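# Sort carabiners with sticky gates into the grey tray

## Task

Test the carabiners: any whose gate stays open after being pushed open, rather than springing closed, is faulty. Place every faulty one inside the grey tray and keep every working one on the table outside the tray. At the end both grippers must have released everything and moved away, and every carabiner must stay where it belongs with no robot support.

## Robot and tools

Robot: two arms, left_arm and right_arm, each with six joints (waist, shoulder, elbow, forearm roll, wrist pitch, wrist roll) and a parallel gripper. All poses in results share one scene frame. The origin sits on the table top midway between the arms, +x points out over the table, +z points up, and left_arm is on the +y side. The names left and right are just labels and do not match image sides. Printed hand positions are in metres and quaternions are wxyz. The printed hand position may be off, more so when the arm reaches far. The gripper's fingers point along its own +z and close along its y. end_effector_position is the point between the pads when shut. Closed fingertips extend about 33 mm past it, open ones about 9 mm. While closing, the tips move roughly 24 mm farther from the arm, so leave room above the table.

Tool execute_actions, argument actions: a list with zero or one item. Empty list: nothing is commanded, and the current state plus camera pictures come back. An item with rows (1 to 15 rows) and optional steps (4 to 15, default 15) is a motion. Each row is used for one control step of 1/30 s, and the final row repeats if steps exceeds the row count. An item with only steps (up to 300) is a wait that sends nothing new. Optional pictures: true adds images to any result. A refused call moves nothing.

Each row holds exactly 18 numbers, each from -1 to 1, always covering both arms: left_arm first (6 joint numbers, then gripper position, force_limit, speed), then right_arm the same 9. The joint numbers are offsets, not poses. They are measured from the joint angles shown in the most recent result that lists them, not from the previous row. If no result in this scene has shown them yet, or for a later call within the same reply, they count from where the arm is when the action begins. Scale: 1.0 equals 1.398 rad for waist and shoulder, 2.097 rad for elbow, 2.622 rad for the three wrist joints. All zeros therefore pulls the arm back to that reference pose; it is not a hold or a wait. Stated joint ranges (rad): waist, shoulder, forearm roll, wrist pitch, wrist roll -6.283 to 6.283; elbow -2.792 to 2.792. A call asking a joint more than 0.010 rad beyond its range is refused; a target past the true end is clipped, and the result may say "joint sent to its limit".

Gripper numbers are absolute settings, not offsets. position: +1 fully open (140 mm), about -0.8 pads touch, -1 closes until blocked. force_limit: -1 about 14 N, 0 about 60 N, +1 about 107 N. speed: -1 about 30 mm/s, 0 about 140, +1 about 250. To keep a gripper unchanged, repeat its previous three numbers; a 0 is a real command. To squeeze harder on a held part, raise force_limit and shift position slightly (for example -1 to -0.98).

Motion limits: joint target speeds are capped (2.09, 3.14, 3.93 rad/s by joint group) with 0.3 s to accelerate, and all joints of an arm are timed to arrive together. Targets are kept within a set lead of the measured angle, and scaled back if they would move the hand over 70 mm from where it is. Big moves take several calls. The simulation keeps running while you think and between calls; the last four steps of each action run after its result is returned. Arms keep heading to the last target until they settle.

Result lines: the state line per arm with position, quaternion and velocities; Joint positions and Joint velocities (rad, rad/s) per arm in column order; joint torques (offset, scaled and noisy); object_status per gripper: 0 moving, 1 blocked while opening, 2 blocked while closing (a grip), 3 reached target or pads met (a thin part may still be held). position_measured is in counts, 3 fully open to 230 pads touching. "joint command not followed" means the clearance check altered joint targets; HELD marks steps where a row was not sent. MOTOR HOT warns of heating from holding loads; an OVER-TEMPERATURE FAULT brakes that arm.

Tool zoom_image: camera (cam_head_left, cam_head_right, cam_high, cam_low, cam_left_wrist, cam_right_wrist) and region [x0, y0, x1, y1] in pixels, origin top-left, up to 504 by 504. Head, high and low images are 504x504; wrist images are 616x616 fisheye.

Tool finished_scene: scene is the current scene number. It ends the scene for good and reports whether the goal holds; replying with no tool call also ends everything.

Suggested order: look, identify carabiners and the tray, pick one up, push its gate open against something or with the other gripper, watch if it springs back, then place it accordingly, release, lift away.

Avoid: letting anything leave the table, dropping or slamming parts, arms touching each other, hard pushes. Contact torque reaching a joint limit (waist/shoulder 319, elbow 150, wrist joints 42.3 N m) or an external force of 144 N stops that arm for 10 s. Parts may be tugged or nudged occasionally, so confirm grips and final placement.

Each tool is called after "Call:" by a JSON object that holds its "method" and its "body".

## Session

Call:
{"method": "execute_actions", "body": {"actions": []}}

Scene clock: 0.00 s of 6000.00 s.
left_arm: end_effector_position=(+0.0594, +0.2810, +0.2733) position_measured=3 object_status=3 end_effector_quat_wxyz=(+0.511, +0.275, +0.761, +0.291) end_effector_velocity=(+0.000, -0.000, -0.000) end_effector_angular_velocity=(-0.001, -0.000, +0.002) | right_arm: end_effector_position=(+0.3941, -0.5146, +0.1609) position_measured=3 object_status=3 end_effector_quat_wxyz=(-0.009, +0.586, +0.810, -0.018) end_effector_velocity=(+0.000, -0.000, +0.001) end_effector_angular_velocity=(+0.000, -0.001, -0.000)
Joint positions: left_arm=[-2.133  0.04   2.319  0.633  1.901  2.891] | right_arm=[ 0.099 -0.101  2.188 -0.01   1.093 -0.026]
Joint velocities: left_arm=[ 0.002  0.    -0.     0.    -0.    -0.001] | right_arm=[-0.    -0.001 -0.001 -0.     0.     0.   ]
Joint torques (N m, as the joint torque sensors report them, + toward a larger angle): no reading

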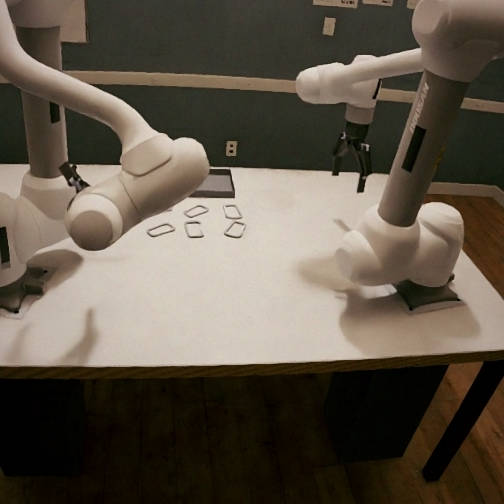

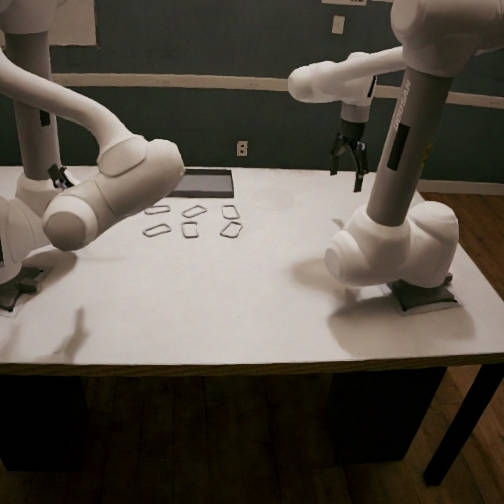

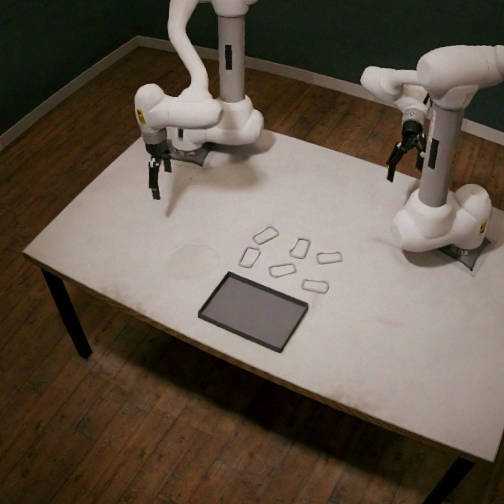

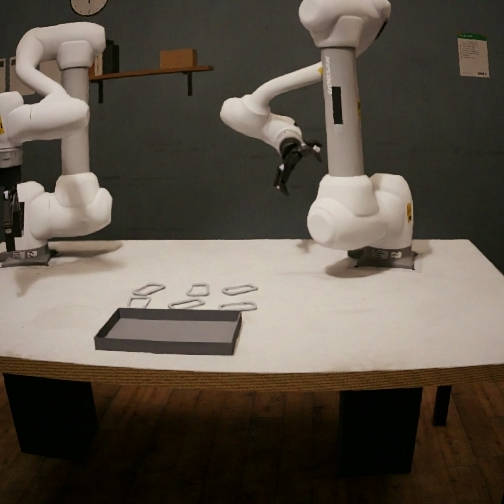

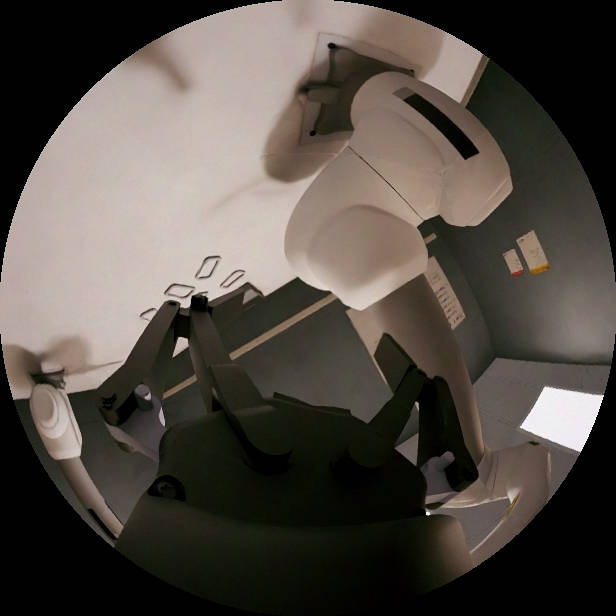

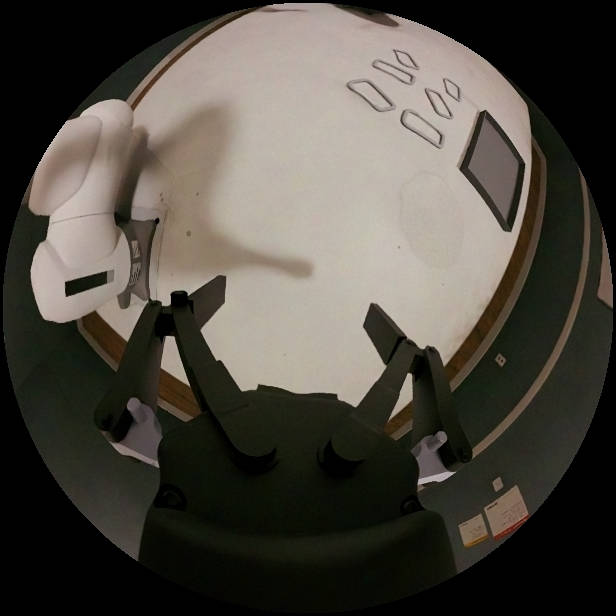

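Call:
{"method": "zoom_image", "body": {"camera": "cam_high", "region": [190, 200, 370, 360]}}

Call:
{"method": "zoom_image", "body": {"camera": "cam_right_wrist", "region": [320, 30, 540, 250]}}

Call:
{"method": "zoom_image", "body": {"camera": "cam_head_right", "region": [120, 160, 270, 260]}}

Region (190, 200, 370, 360) of cam_high's 504x504 image, scaled by 2.800, with more detail than that image has.

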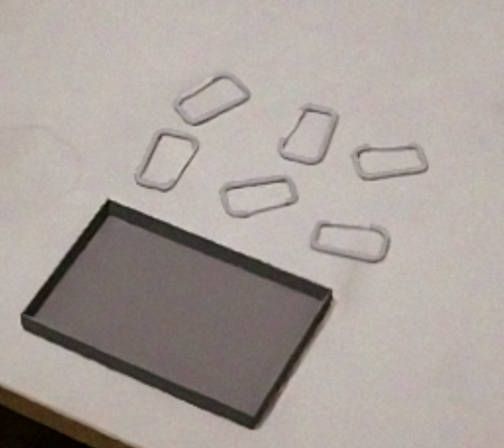

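Region (320, 30, 540, 250) of cam_right_wrist's 616x616 image, scaled by 2.291, with more detail than that image has.

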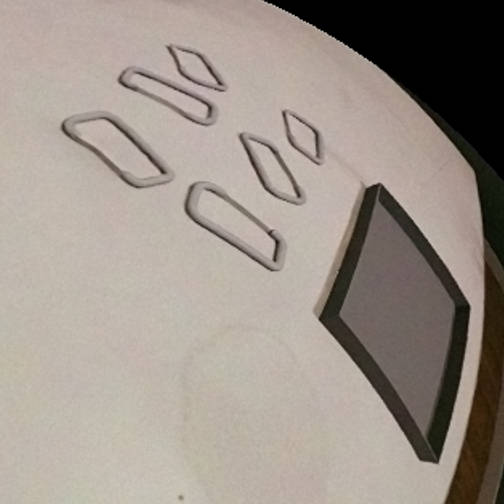

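Region (120, 160, 270, 260) of cam_head_right's 504x504 image, scaled by 3.360, with more detail than that image has.

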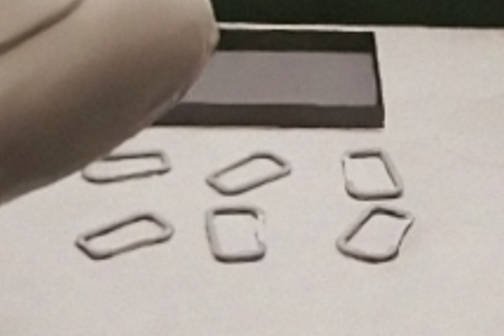

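Call:
{"method": "execute_actions", "body": {"actions": [{"rows":[[1.0,0.021,-0.227,-0.241,-0.257,0.095,1,0,0,0,0,0,0,0,0,1,0,0]],"steps":15}]}}

Call:
{"method": "execute_actions", "body": {"actions": [{"steps":25}]}}

Call:
{"method": "execute_actions", "body": {"actions": [{"rows":[[0.074,0,0,0,0,0,1,0,0,0,0,0,0,0,0,1,0,0]],"steps":15}], "pictures": true}}

Scene clock: 2.53 s of 6000.00 s.
left_arm: end_effector_position=(-0.0111, +0.2147, +0.2103) position_measured=3 object_status=3 end_effector_quat_wxyz=(+0.280, +0.238, +0.899, +0.237) end_effector_velocity=(-0.180, -0.311, -0.099) end_effector_angular_velocity=(-0.490, +1.451, +0.776) | right_arm: end_effector_position=(+0.3941, -0.5146, +0.1609) position_measured=3 object_status=3 end_effector_quat_wxyz=(-0.009, +0.586, +0.810, -0.018) end_effector_velocity=(+0.000, -0.000, -0.000) end_effector_angular_velocity=(-0.000, -0.000, +0.000)
Joint positions: left_arm=[-1.922  0.052  2.126  0.377  1.628  2.991] | right_arm=[ 0.099 -0.101  2.188 -0.01   1.093 -0.026]
Joint velocities: left_arm=[ 0.808  0.035 -0.575 -0.762 -0.814  0.301] | right_arm=[-0. -0.  0. -0. -0. -0.]
Joint torques (N m, as the joint torque sensors report them, + toward a larger angle): left_arm=[  3.53 -37.15 -29.9    5.15   1.56  -0.21] | right_arm=[  2.24 -25.68 -34.36   4.13   0.12  -0.44]
Steps of this call (steps 1 to 65: nothing new was sent; steps 66 to 76: the first 11 steps of this action). Readings (joint positions | what the end effector reports):
66: left_arm=[-2.133 0.040 2.319 0.633 1.901 2.891] | right_arm=[0.099 -0.101 2.188 -0.010 1.093 -0.026] | left_arm position_measured=3 object_status=3 | right_arm position_measured=3 object_status=3
67: left_arm=[-2.129 0.040 2.315 0.628 1.896 2.892] | right_arm=[0.099 -0.101 2.188 -0.010 1.093 -0.026] | left_arm position_measured=3 object_status=3 | right_arm position_measured=3 object_status=3
69: left_arm=[-2.100 0.042 2.284 0.586 1.851 2.909] | right_arm=[0.099 -0.101 2.188 -0.010 1.093 -0.026] | left_arm position_measured=3 object_status=3 | right_arm position_measured=3 object_status=3
73: left_arm=[-2.000 0.048 2.187 0.459 1.714 2.959] | right_arm=[0.099 -0.101 2.188 -0.010 1.093 -0.026] | left_arm position_measured=3 object_status=3 | right_arm position_measured=3 object_status=3
76: the state above

Scene clock: 3.37 s of 6000.00 s.
left_arm: end_effector_position=(+0.1533, +0.0410, +0.2323) position_measured=3 object_status=3 end_effector_quat_wxyz=(+0.025, -0.084, +0.995, +0.052) end_effector_velocity=(+0.372, +0.016, +0.033) end_effector_angular_velocity=(-0.215, +0.078, +0.765) | right_arm: end_effector_position=(+0.3941, -0.5146, +0.1609) position_measured=3 object_status=3 end_effector_quat_wxyz=(-0.009, +0.586, +0.810, -0.018) end_effector_velocity=(-0.001, -0.000, -0.001) end_effector_angular_velocity=(-0.001, +0.003, -0.001)
Joint positions: left_arm=[-1.199  0.066  1.887  0.06   1.289  3.117] | right_arm=[ 0.099 -0.101  2.188 -0.01   1.093 -0.026]
Joint velocities: left_arm=[ 0.772  0.005 -0.085 -0.113 -0.121  0.043] | right_arm=[-0.     0.002  0.001 -0.     0.     0.001]
Joint torques (N m, as the joint torque sensors report them, + toward a larger angle): left_arm=[ -1.73 -47.05 -35.95   5.27   0.51   0.06] | right_arm=[  4.94 -27.35 -34.81   3.8   -0.12  -0.15]
Kept back: nothing.
Steps of this call (steps 1 to 4: the last 4 steps of your previous action; steps 5 to 25: the robot went on to your last target). Readings (joint positions | what the end effector reports):
1: left_arm=[-1.894 0.053 2.107 0.352 1.601 3.001] | right_arm=[0.099 -0.101 2.188 -0.010 1.093 -0.026] | left_arm position_measured=3 object_status=3 | right_arm position_measured=3 object_status=3
2: left_arm=[-1.866 0.054 2.088 0.328 1.575 3.011] | right_arm=[0.099 -0.101 2.188 -0.010 1.093 -0.026] | left_arm position_measured=3 object_status=3 | right_arm position_measured=3 object_status=3
4: left_arm=[-1.807 0.056 2.054 0.282 1.526 3.029] | right_arm=[0.099 -0.101 2.188 -0.010 1.093 -0.026] | left_arm position_measured=3 object_status=3 | right_arm position_measured=3 object_status=3
8: left_arm=[-1.684 0.060 1.996 0.205 1.444 3.059] | right_arm=[0.099 -0.101 2.188 -0.010 1.093 -0.026] | left_arm position_measured=3 object_status=3 | right_arm position_measured=3 object_status=3
25: the state above

Scene clock: 3.73 s of 6000.00 s.
left_arm: end_effector_position=(+0.2051, +0.0578, +0.2322) position_measured=3 object_status=3 end_effector_quat_wxyz=(+0.022, -0.135, +0.989, +0.053) end_effector_velocity=(+0.003, +0.003, +0.000) end_effector_angular_velocity=(+0.003, -0.001, +0.005) | right_arm: end_effector_position=(+0.3941, -0.5146, +0.1609) position_measured=3 object_status=3 end_effector_quat_wxyz=(-0.009, +0.586, +0.810, -0.018) end_effector_velocity=(-0.000, -0.000, -0.001) end_effector_angular_velocity=(-0.000, +0.002, -0.001)
Joint positions: left_arm=[-1.096  0.067  1.887  0.06   1.289  3.117] | right_arm=[ 0.099 -0.101  2.188 -0.01   1.093 -0.026]
Joint velocities: left_arm=[ 0.005 -0.002  0.001  0.001  0.003 -0.   ] | right_arm=[-0.     0.002  0.     0.    -0.     0.001]
Joint torques (N m, as the joint torque sensors report them, + toward a larger angle): left_arm=[ -1.   -42.6  -37.02   5.19   0.22   0.18] | right_arm=[  2.26 -24.33 -35.05   3.91  -0.14  -0.36]
Steps of this call (steps 1 to 11: the first 11 steps of this action). Readings (joint positions | what the end effector reports):
1: left_arm=[-1.173 0.067 1.884 0.056 1.285 3.118] | right_arm=[0.099 -0.101 2.188 -0.010 1.093 -0.026] | left_arm position_measured=3 object_status=3 | right_arm position_measured=3 object_status=3
2: left_arm=[-1.149 0.067 1.882 0.054 1.283 3.119] | right_arm=[0.099 -0.101 2.188 -0.010 1.093 -0.026] | left_arm position_measured=3 object_status=3 | right_arm position_measured=3 object_status=3
4: left_arm=[-1.114 0.067 1.883 0.055 1.283 3.119] | right_arm=[0.099 -0.101 2.188 -0.010 1.093 -0.026] | left_arm position_measured=3 object_status=3 | right_arm position_measured=3 object_status=3
8: left_arm=[-1.097 0.067 1.886 0.060 1.289 3.117] | right_arm=[0.099 -0.101 2.188 -0.010 1.093 -0.026] | left_arm position_measured=3 object_status=3 | right_arm position_measured=3 object_status=3
11: the state above

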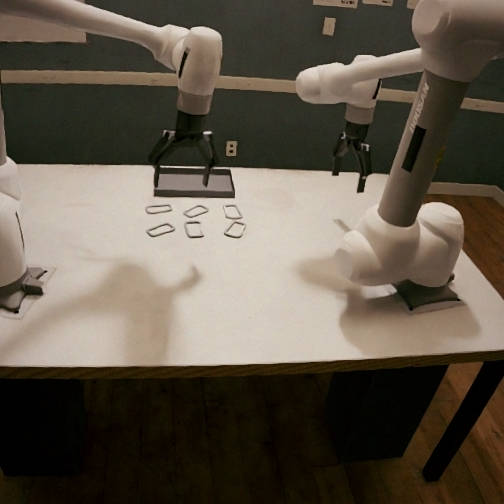

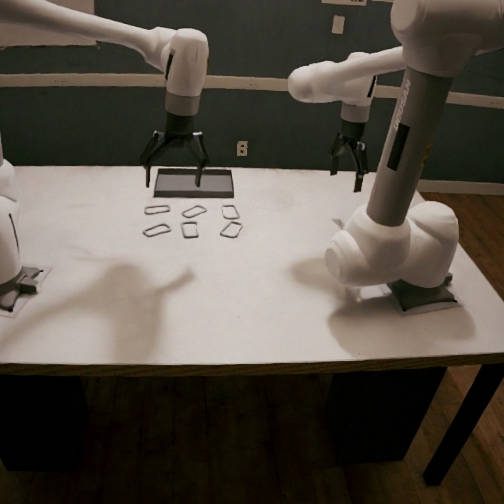

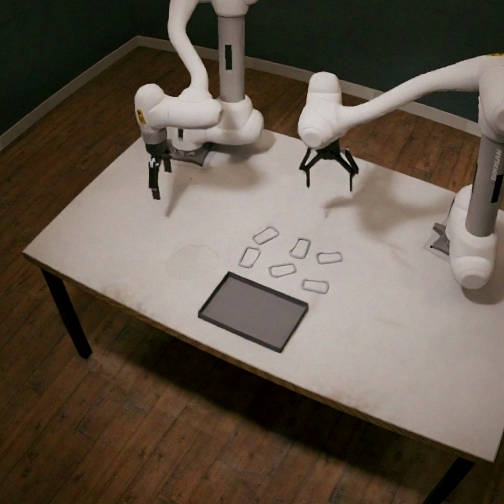

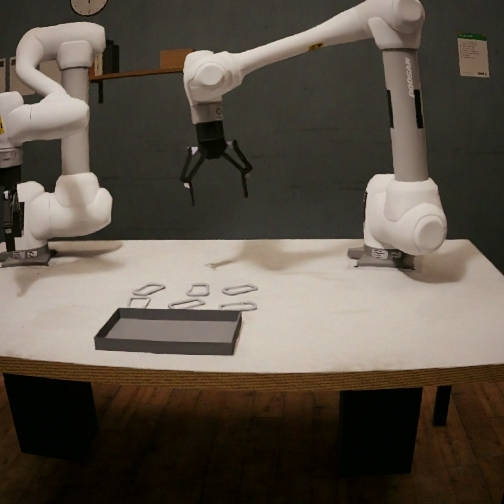

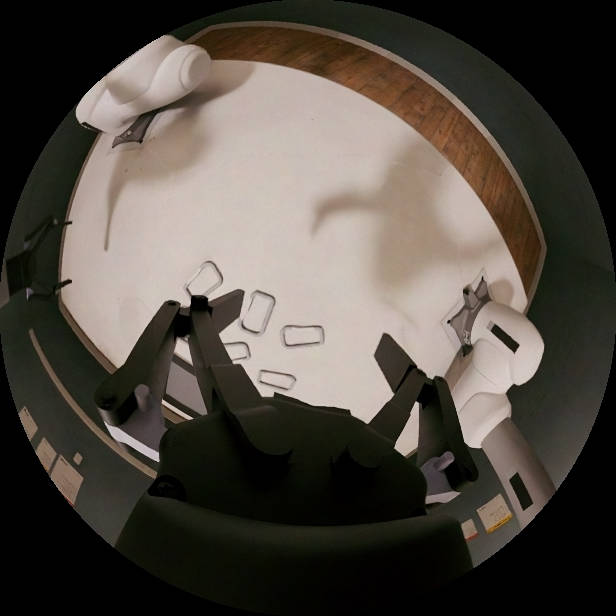

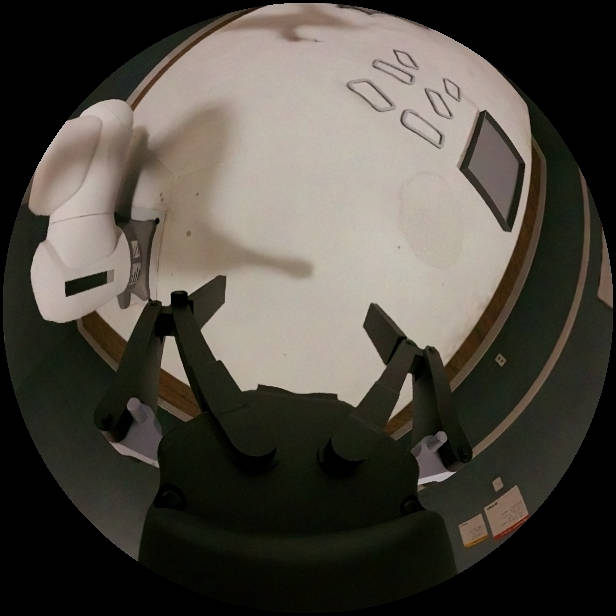

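Call:
{"method": "execute_actions", "body": {"actions": [{"rows":[[0.228,0.110,-0.059,-0.023,-0.05,0.232,1,0,0,0,0,0,0,0,0,1,0,0]],"steps":15}]}}

Call:
{"method": "execute_actions", "body": {"actions": [{"steps":10}], "pictures": true}}

Call:
{"method": "execute_actions", "body": {"actions": []}}

Scene clock: 4.77 s of 6000.00 s.
left_arm: end_effector_position=(+0.3167, +0.0328, +0.2148) position_measured=3 object_status=3 end_effector_quat_wxyz=(+0.002, -0.055, +0.998, +0.023) end_effector_velocity=(+0.391, -0.041, -0.063) end_effector_angular_velocity=(-0.221, +0.067, -0.515) | right_arm: end_effector_position=(+0.3941, -0.5146, +0.1609) position_measured=3 object_status=3 end_effector_quat_wxyz=(-0.009, +0.586, +0.810, -0.018) end_effector_velocity=(+0.000, +0.000, +0.000) end_effector_angular_velocity=(+0.001, -0.001, -0.001)
Joint positions: left_arm=[-0.906  0.158  1.813  0.024  1.211  3.48 ] | right_arm=[ 0.099 -0.101  2.188 -0.01   1.093 -0.026]
Joint velocities: left_arm=[ 0.617  0.299 -0.239 -0.117 -0.255  1.173] | right_arm=[-0.    -0.    -0.     0.001 -0.     0.001]
Joint torques (N m, as the joint torque sensors report them, + toward a larger angle): left_arm=[  1.55 -54.75 -35.3    5.06   0.37   0.26] | right_arm=[  2.87 -24.99 -34.3    3.98   0.07  -0.4 ]
Steps of this call (steps 1 to 4: the last 4 steps of your previous action; steps 5 to 15: the robot went on to your last target; steps 16 to 20: nothing new was sent; steps 21 to 31: the first 11 steps of this action). Readings (joint positions | what the end effector reports):
21: left_arm=[-1.096 0.066 1.887 0.060 1.289 3.117] | right_arm=[0.099 -0.101 2.188 -0.010 1.093 -0.026] | left_arm position_measured=3 object_status=3 | right_arm position_measured=3 object_status=3
22: left_arm=[-1.092 0.068 1.885 0.060 1.289 3.123] | right_arm=[0.099 -0.101 2.188 -0.010 1.093 -0.026] | left_arm position_measured=3 object_status=3 | right_arm position_measured=3 object_status=3
24: left_arm=[-1.063 0.082 1.874 0.054 1.277 3.179] | right_arm=[0.099 -0.101 2.188 -0.010 1.093 -0.026] | left_arm position_measured=3 object_status=3 | right_arm position_measured=3 object_status=3
28: left_arm=[-0.969 0.128 1.837 0.036 1.238 3.358] | right_arm=[0.099 -0.101 2.188 -0.010 1.093 -0.026] | left_arm position_measured=3 object_status=3 | right_arm position_measured=3 object_status=3
31: the state above

Scene clock: 5.10 s of 6000.00 s.
left_arm: end_effector_position=(+0.4002, +0.0307, +0.2011) position_measured=3 object_status=3 end_effector_quat_wxyz=(-0.000, -0.001, +1.000, +0.000) end_effector_velocity=(+0.015, +0.001, -0.002) end_effector_angular_velocity=(-0.009, -0.002, -0.018) | right_arm: end_effector_position=(+0.3941, -0.5146, +0.1609) position_measured=3 object_status=3 end_effector_quat_wxyz=(-0.009, +0.586, +0.810, -0.018) end_effector_velocity=(-0.000, +0.000, -0.001) end_effector_angular_velocity=(+0.001, +0.002, +0.000)
Joint positions: left_arm=[-0.779  0.22   1.763 -0.     1.159  3.722] | right_arm=[ 0.099 -0.101  2.188 -0.01   1.093 -0.026]
Joint velocities: left_arm=[ 0.022  0.009 -0.008 -0.004 -0.009  0.041] | right_arm=[ 0.001  0.001  0.     0.001 -0.    -0.   ]
Joint torques (N m, as the joint torque sensors report them, + toward a larger angle): left_arm=[ -4.18 -64.22 -35.76   5.05  -0.2    0.23] | right_arm=[  3.04 -25.95 -34.48   4.1   -0.19  -0.34]
Kept back: nothing.
Steps of this call (steps 1 to 4: the last 4 steps of your previous action; steps 5 to 10: the robot went on to your last target). Readings (joint positions | what the end effector reports):
1: left_arm=[-0.885 0.168 1.805 0.020 1.203 3.519] | right_arm=[0.099 -0.101 2.188 -0.010 1.093 -0.026] | left_arm position_measured=3 object_status=3 | right_arm position_measured=3 object_status=3
2: left_arm=[-0.865 0.178 1.797 0.016 1.194 3.559] | right_arm=[0.099 -0.101 2.188 -0.010 1.093 -0.026] | left_arm position_measured=3 object_status=3 | right_arm position_measured=3 object_status=3
4: left_arm=[-0.825 0.198 1.781 0.009 1.178 3.634] | right_arm=[0.099 -0.101 2.188 -0.010 1.093 -0.026] | left_arm position_measured=3 object_status=3 | right_arm position_measured=3 object_status=3
8: left_arm=[-0.782 0.218 1.765 0.000 1.160 3.717] | right_arm=[0.099 -0.101 2.188 -0.010 1.093 -0.026] | left_arm position_measured=3 object_status=3 | right_arm position_measured=3 object_status=3
10: the state above

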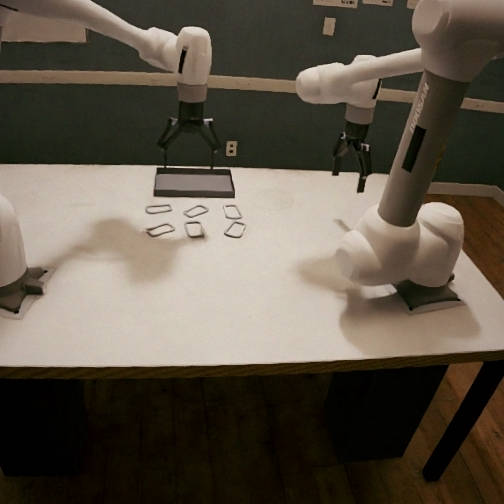

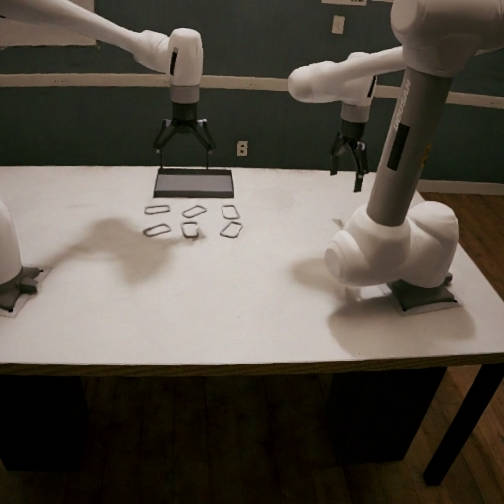

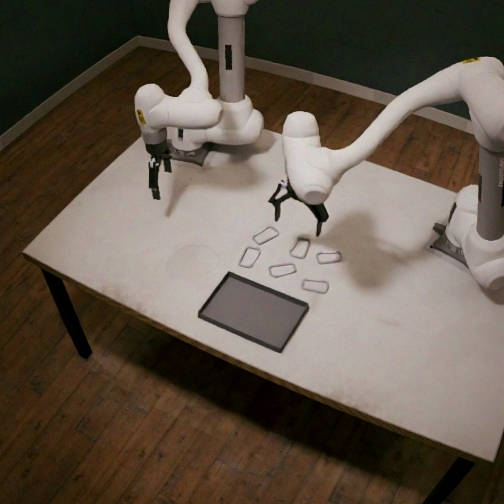

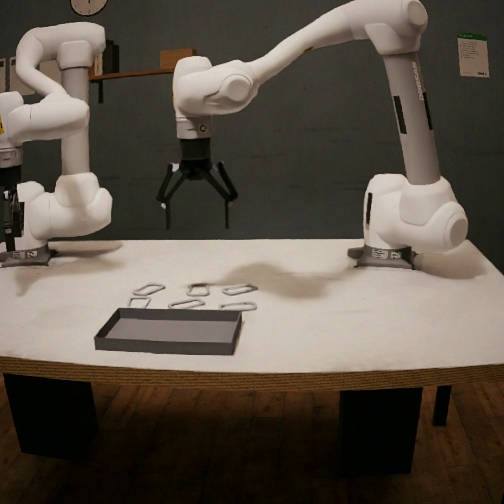

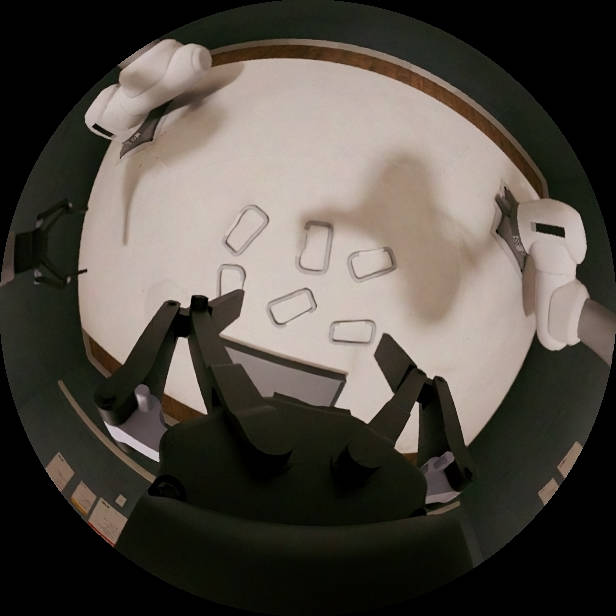

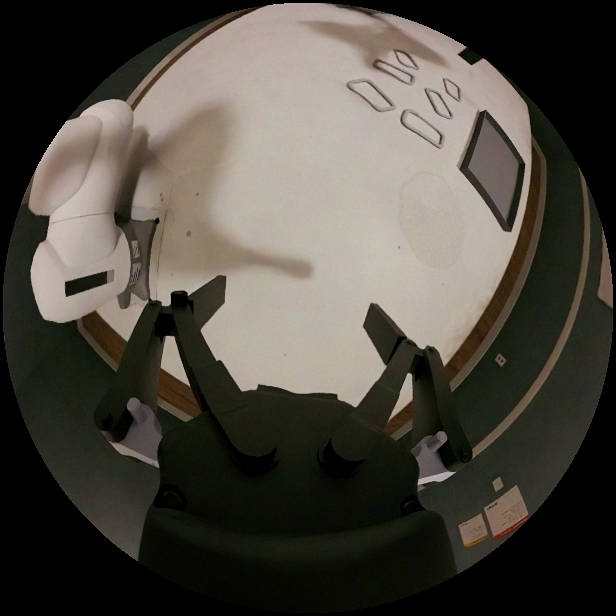

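Scene clock: 5.10 s of 6000.00 s.
left_arm: end_effector_position=(+0.4002, +0.0307, +0.2011) position_measured=3 object_status=3 end_effector_quat_wxyz=(-0.000, -0.001, +1.000, +0.000) end_effector_velocity=(+0.015, +0.001, -0.002) end_effector_angular_velocity=(-0.009, -0.002, -0.018) | right_arm: end_effector_position=(+0.3941, -0.5146, +0.1609) position_measured=3 object_status=3 end_effector_quat_wxyz=(-0.009, +0.586, +0.810, -0.018) end_effector_velocity=(-0.000, +0.000, -0.001) end_effector_angular_velocity=(+0.001, +0.002, +0.000)
Joint positions: left_arm=[-0.779  0.22   1.763 -0.     1.159  3.722] | right_arm=[ 0.099 -0.101  2.188 -0.01   1.093 -0.026]
Joint velocities: left_arm=[ 0.022  0.009 -0.008 -0.004 -0.009  0.041] | right_arm=[ 0.001  0.001  0.     0.001 -0.    -0.   ]
Joint torques (N m, as the joint torque sensors report them, + toward a larger angle): left_arm=[ -4.18 -64.22 -35.76   5.05  -0.2    0.23] | right_arm=[  3.04 -25.95 -34.48   4.1   -0.19  -0.34]
Kept back: nothing.

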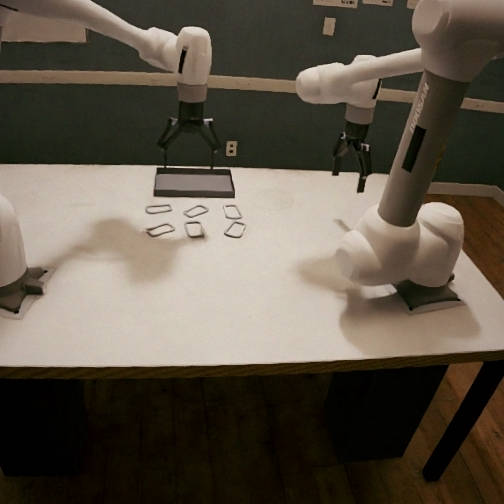

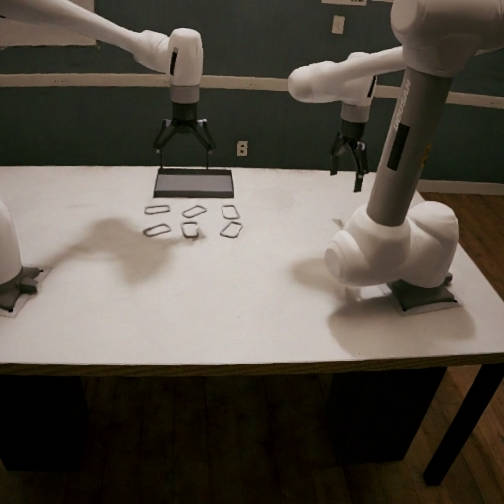

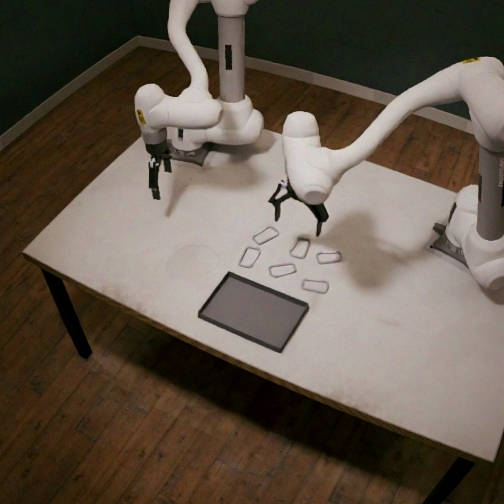

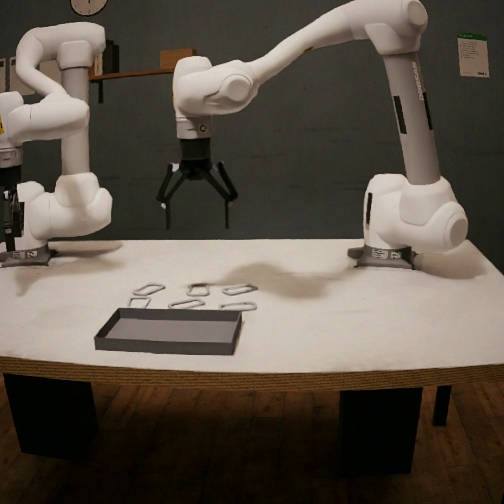

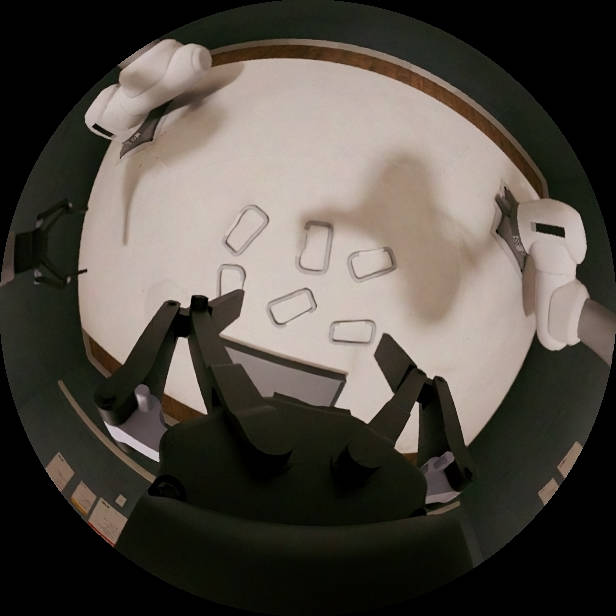

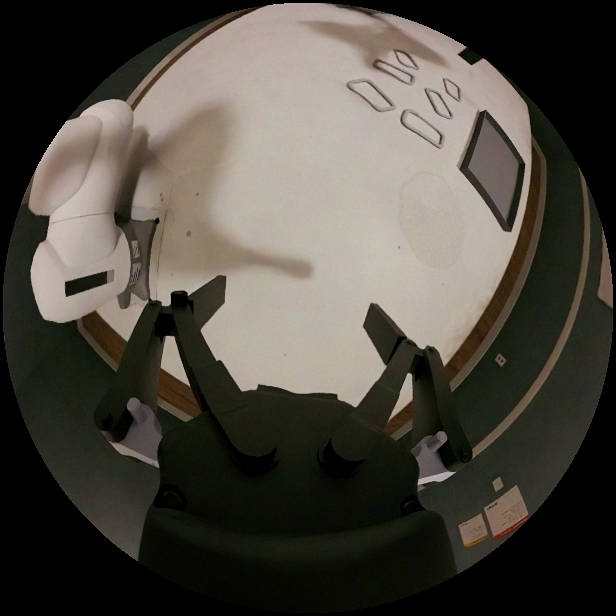

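Call:
{"method": "execute_actions", "body": {"actions": [{"rows":[[0,0.071,0.054,0,-0.082,0,1,0,0,0,0,0,0,0,0,1,0,0]],"steps":15}]}}

Call:
{"method": "execute_actions", "body": {"actions": [{"steps":6}], "pictures": true}}

Scene clock: 6.13 s of 6000.00 s.
left_arm: end_effector_position=(+0.4011, +0.0293, +0.0860) position_measured=3 object_status=3 end_effector_quat_wxyz=(+0.000, -0.001, +1.000, -0.001) end_effector_velocity=(-0.003, +0.003, -0.076) end_effector_angular_velocity=(-0.007, -0.005, +0.001) | right_arm: end_effector_position=(+0.3941, -0.5146, +0.1609) position_measured=3 object_status=3 end_effector_quat_wxyz=(-0.009, +0.586, +0.810, -0.018) end_effector_velocity=(+0.000, +0.000, +0.000) end_effector_angular_velocity=(+0.000, -0.000, +0.001)
Joint positions: left_arm=[-0.779  0.315  1.872 -0.     0.952  3.722] | right_arm=[ 0.099 -0.101  2.188 -0.01   1.093 -0.026]
Joint velocities: left_arm=[-0.001  0.065  0.074  0.    -0.148 -0.003] | right_arm=[ 0. -0. -0. -0. -0. -0.]
Joint torques (N m, as the joint torque sensors report them, + toward a larger angle): left_arm=[  0.45 -88.37 -42.36   5.37   0.39   0.08] | right_arm=[  3.9  -26.66 -35.04   3.73  -0.05  -0.43]
Steps of this call (steps 1 to 20: the robot went on to your last target; steps 21 to 31: the first 11 steps of this action). Readings (joint positions | what the end effector reports):
21: left_arm=[-0.778 0.221 1.763 -0.000 1.158 3.725] | right_arm=[0.099 -0.101 2.188 -0.010 1.093 -0.026] | left_arm position_measured=3 object_status=3 | right_arm position_measured=3 object_status=3
22: left_arm=[-0.778 0.223 1.766 -0.000 1.151 3.725] | right_arm=[0.099 -0.101 2.188 -0.010 1.093 -0.026] | left_arm position_measured=3 object_status=3 | right_arm position_measured=3 object_status=3
24: left_arm=[-0.778 0.247 1.794 -0.000 1.099 3.725] | right_arm=[0.099 -0.101 2.188 -0.010 1.093 -0.026] | left_arm position_measured=3 object_status=3 | right_arm position_measured=3 object_status=3
28: left_arm=[-0.779 0.297 1.851 -0.000 0.992 3.723] | right_arm=[0.099 -0.101 2.188 -0.010 1.093 -0.026] | left_arm position_measured=3 object_status=3 | right_arm position_measured=3 object_status=3
31: the state above

Scene clock: 6.33 s of 6000.00 s.
left_arm: end_effector_position=(+0.4009, +0.0295, +0.0820) position_measured=3 object_status=3 end_effector_quat_wxyz=(+0.001, -0.001, +1.000, -0.001) end_effector_velocity=(-0.001, +0.000, -0.004) end_effector_angular_velocity=(+0.001, +0.000, -0.001) | right_arm: end_effector_position=(+0.3941, -0.5146, +0.1609) position_measured=3 object_status=3 end_effector_quat_wxyz=(-0.009, +0.586, +0.810, -0.018) end_effector_velocity=(+0.000, +0.000, -0.000) end_effector_angular_velocity=(-0.000, +0.001, -0.001)
Joint positions: left_arm=[-0.779  0.319  1.876 -0.     0.944  3.722] | right_arm=[ 0.099 -0.101  2.188 -0.01   1.093 -0.026]
Joint velocities: left_arm=[-0.     0.004  0.004  0.    -0.006 -0.   ] | right_arm=[-0.     0.001 -0.     0.     0.     0.   ]
Joint torques (N m, as the joint torque sensors report them, + toward a larger angle): left_arm=[ -0.16 -62.93 -33.     4.37   0.11  -0.04] | right_arm=[  3.33 -26.2  -33.98   3.94  -0.12  -0.34]
Kept back: nothing.
Steps of this call (steps 1 to 4: the last 4 steps of your previous action; steps 5 to 6: the robot went on to your last target). Readings (joint positions | what the end effector reports):
1: left_arm=[-0.779 0.317 1.874 -0.000 0.948 3.722] | right_arm=[0.099 -0.101 2.188 -0.010 1.093 -0.026] | left_arm position_measured=3 object_status=3 | right_arm position_measured=3 object_status=3
2: left_arm=[-0.779 0.318 1.875 -0.000 0.947 3.722] | right_arm=[0.099 -0.101 2.188 -0.010 1.093 -0.026] | left_arm position_measured=3 object_status=3 | right_arm position_measured=3 object_status=3
4: left_arm=[-0.779 0.318 1.876 -0.000 0.945 3.722] | right_arm=[0.099 -0.101 2.188 -0.010 1.093 -0.026] | left_arm position_measured=3 object_status=3 | right_arm position_measured=3 object_status=3
6: the state above

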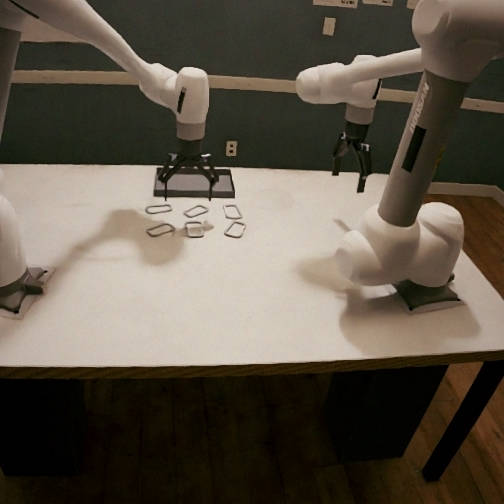

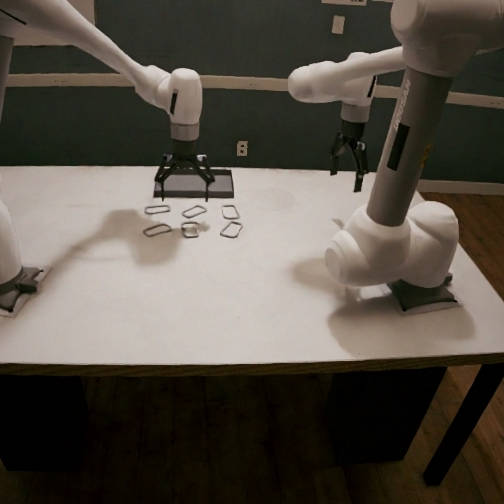

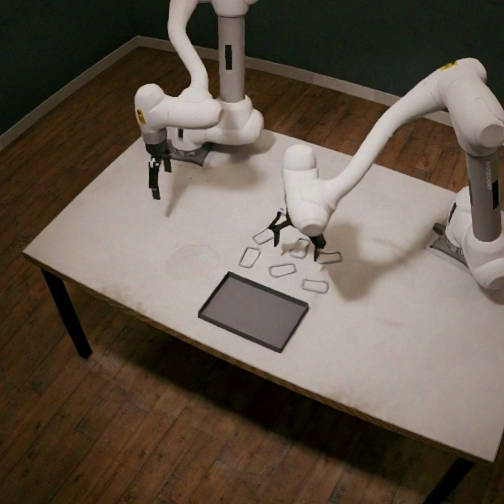

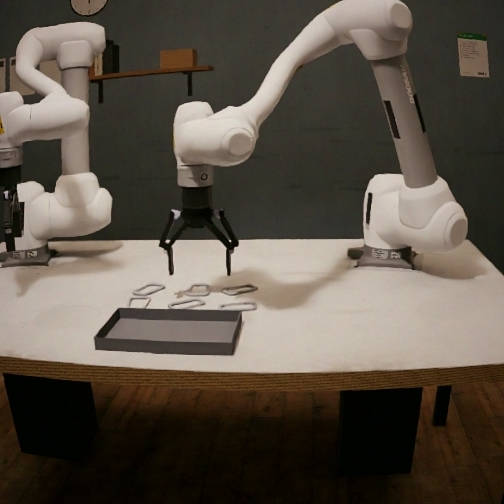

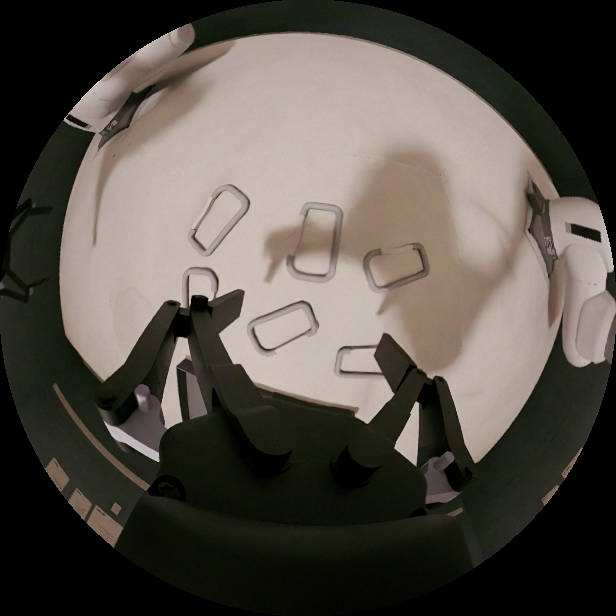

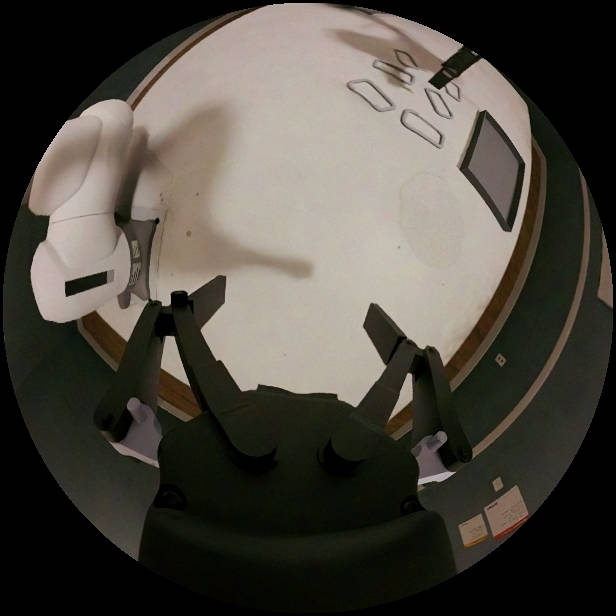

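Call:
{"method": "zoom_image", "body": {"camera": "cam_left_wrist", "region": [170, 170, 450, 400]}}

Region (170, 170, 450, 400) of cam_left_wrist's 616x616 image, scaled by 1.800, with more detail than that image has; it fills the top 414 rows of this view, and the rest is white.

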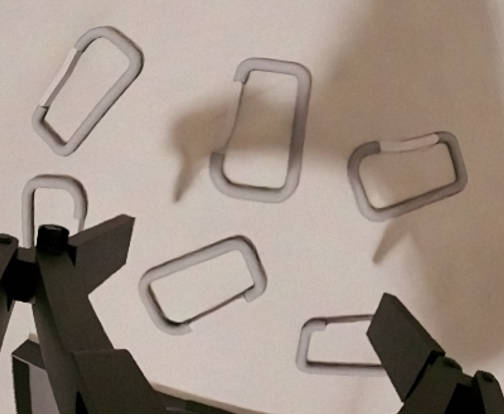

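Call:
{"method": "execute_actions", "body": {"actions": [{"rows":[[-0.094,-0.0144,0.0369,0,-0.0208,-0.1087,0.36,-0.5,0,0,0,0,0,0,0,1,0,0]],"steps":15}]}}

Call:
{"method": "execute_actions", "body": {"actions": [{"steps":6}], "pictures": true}}

Scene clock: 7.53 s of 6000.00 s.
left_arm: end_effector_position=(+0.3168, +0.0126, +0.0608) position_measured=74 object_status=0 end_effector_quat_wxyz=(-0.000, -0.076, +0.997, +0.000) end_effector_velocity=(-0.034, -0.005, -0.007) end_effector_angular_velocity=(-0.003, -0.001, +0.068) | right_arm: end_effector_position=(+0.3941, -0.5146, +0.1609) position_measured=3 object_status=3 end_effector_quat_wxyz=(-0.009, +0.586, +0.810, -0.018) end_effector_velocity=(+0.000, -0.000, +0.001) end_effector_angular_velocity=(-0.000, -0.001, +0.001)
Joint positions: left_arm=[-0.908  0.299  1.952  0.     0.891  3.444] | right_arm=[ 0.099 -0.101  2.188 -0.01   1.093 -0.026]
Joint velocities: left_arm=[-0.053 -0.012  0.031 -0.    -0.023 -0.121] | right_arm=[ 0.    -0.001 -0.001 -0.001  0.    -0.   ]
Joint torques (N m, as the joint torque sensors report them, + toward a larger angle): left_arm=[  9.69 -62.03 -32.22   4.95  -0.16  -0.37] | right_arm=[  2.8  -26.   -34.99   4.01   0.01  -0.21]
Steps of this call (steps 1 to 15: the robot went on to your last target; steps 16 to 25: nothing new was sent; steps 26 to 36: the first 11 steps of this action). Readings (joint positions | what the end effector reports):
26: left_arm=[-0.779 0.319 1.877 -0.000 0.944 3.722] | right_arm=[0.099 -0.101 2.188 -0.010 1.093 -0.026] | left_arm position_measured=3 object_status=0 | right_arm position_measured=3 object_status=3
27: left_arm=[-0.782 0.319 1.879 0.000 0.942 3.715] | right_arm=[0.099 -0.101 2.188 -0.010 1.093 -0.026] | left_arm position_measured=6 object_status=0 | right_arm position_measured=3 object_status=3
29: left_arm=[-0.808 0.315 1.894 0.000 0.932 3.659] | right_arm=[0.099 -0.101 2.188 -0.010 1.093 -0.026] | left_arm position_measured=21 object_status=0 | right_arm position_measured=3 object_status=3
33: left_arm=[-0.886 0.303 1.939 0.000 0.900 3.490] | right_arm=[0.099 -0.101 2.188 -0.010 1.093 -0.026] | left_arm position_measured=51 object_status=0 | right_arm position_measured=3 object_status=3
36: the state above

Scene clock: 7.73 s of 6000.00 s.
left_arm: end_effector_position=(+0.3152, +0.0125, +0.0604) position_measured=84 object_status=0 end_effector_quat_wxyz=(-0.000, -0.078, +0.997, +0.000) end_effector_velocity=(-0.001, -0.000, -0.001) end_effector_angular_velocity=(+0.001, +0.000, +0.001) | right_arm: end_effector_position=(+0.3941, -0.5146, +0.1609) position_measured=3 object_status=3 end_effector_quat_wxyz=(-0.009, +0.586, +0.810, -0.018) end_effector_velocity=(+0.000, +0.000, +0.001) end_effector_angular_velocity=(+0.000, -0.001, +0.000)
Joint positions: left_arm=[-0.91   0.299  1.954  0.     0.89   3.438] | right_arm=[ 0.099 -0.101  2.188 -0.01   1.093 -0.026]
Joint velocities: left_arm=[-0.002  0.     0.001 -0.    -0.001 -0.003] | right_arm=[ 0.    -0.001 -0.    -0.    -0.     0.   ]
Joint torques (N m, as the joint torque sensors report them, + toward a larger angle): left_arm=[  2.3  -61.65 -30.04   4.25   0.28   0.72] | right_arm=[  3.03 -25.22 -34.89   3.7    0.13  -0.39]
Kept back: nothing.
Steps of this call (steps 1 to 4: the last 4 steps of your previous action; steps 5 to 6: the robot went on to your last target). Readings (joint positions | what the end effector reports):
1: left_arm=[-0.909 0.299 1.953 0.000 0.890 3.441] | right_arm=[0.099 -0.101 2.188 -0.010 1.093 -0.026] | left_arm position_measured=81 object_status=0 | right_arm position_measured=3 object_status=3
2: left_arm=[-0.909 0.299 1.953 0.000 0.890 3.439] | right_arm=[0.099 -0.101 2.188 -0.010 1.093 -0.026] | left_arm position_measured=84 object_status=0 | right_arm position_measured=3 object_status=3
4: left_arm=[-0.910 0.299 1.953 0.000 0.890 3.438] | right_arm=[0.099 -0.101 2.188 -0.010 1.093 -0.026] | left_arm position_measured=84 object_status=0 | right_arm position_measured=3 object_status=3
6: the state above

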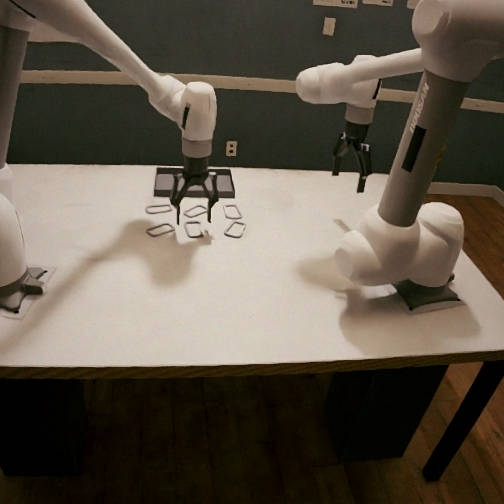

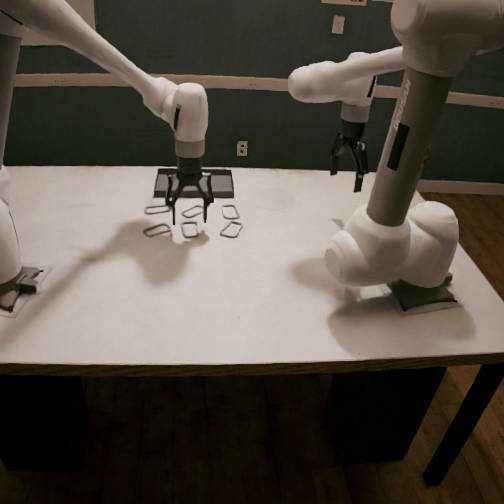

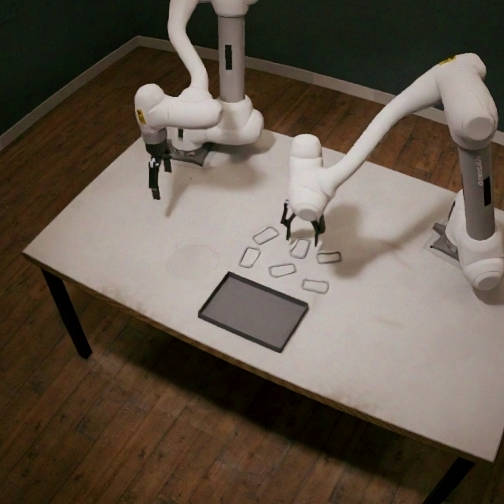

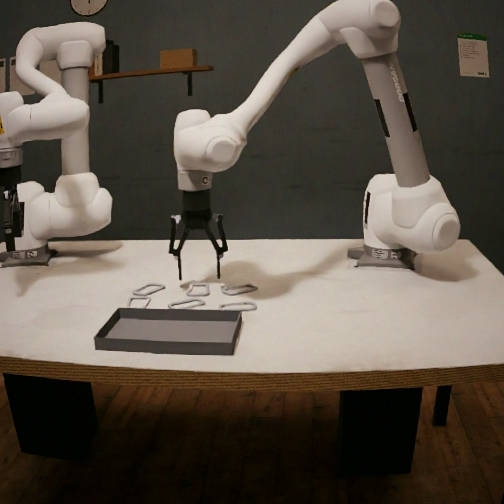

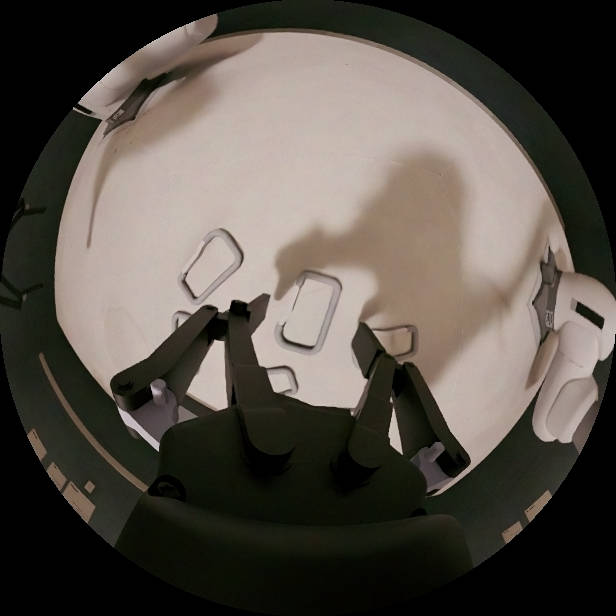

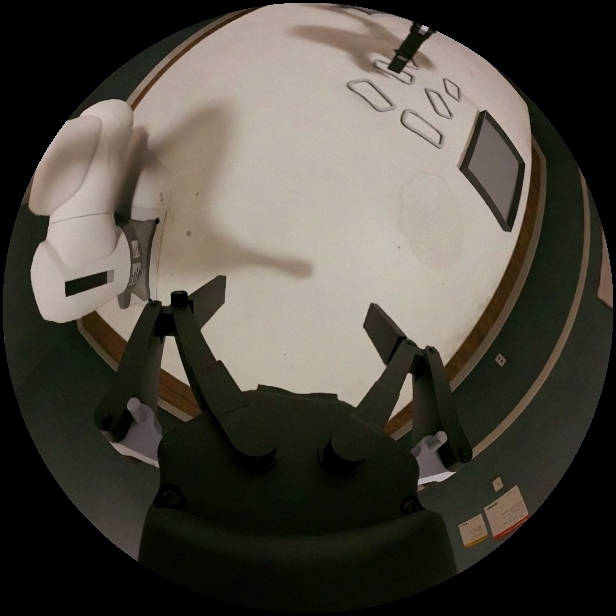

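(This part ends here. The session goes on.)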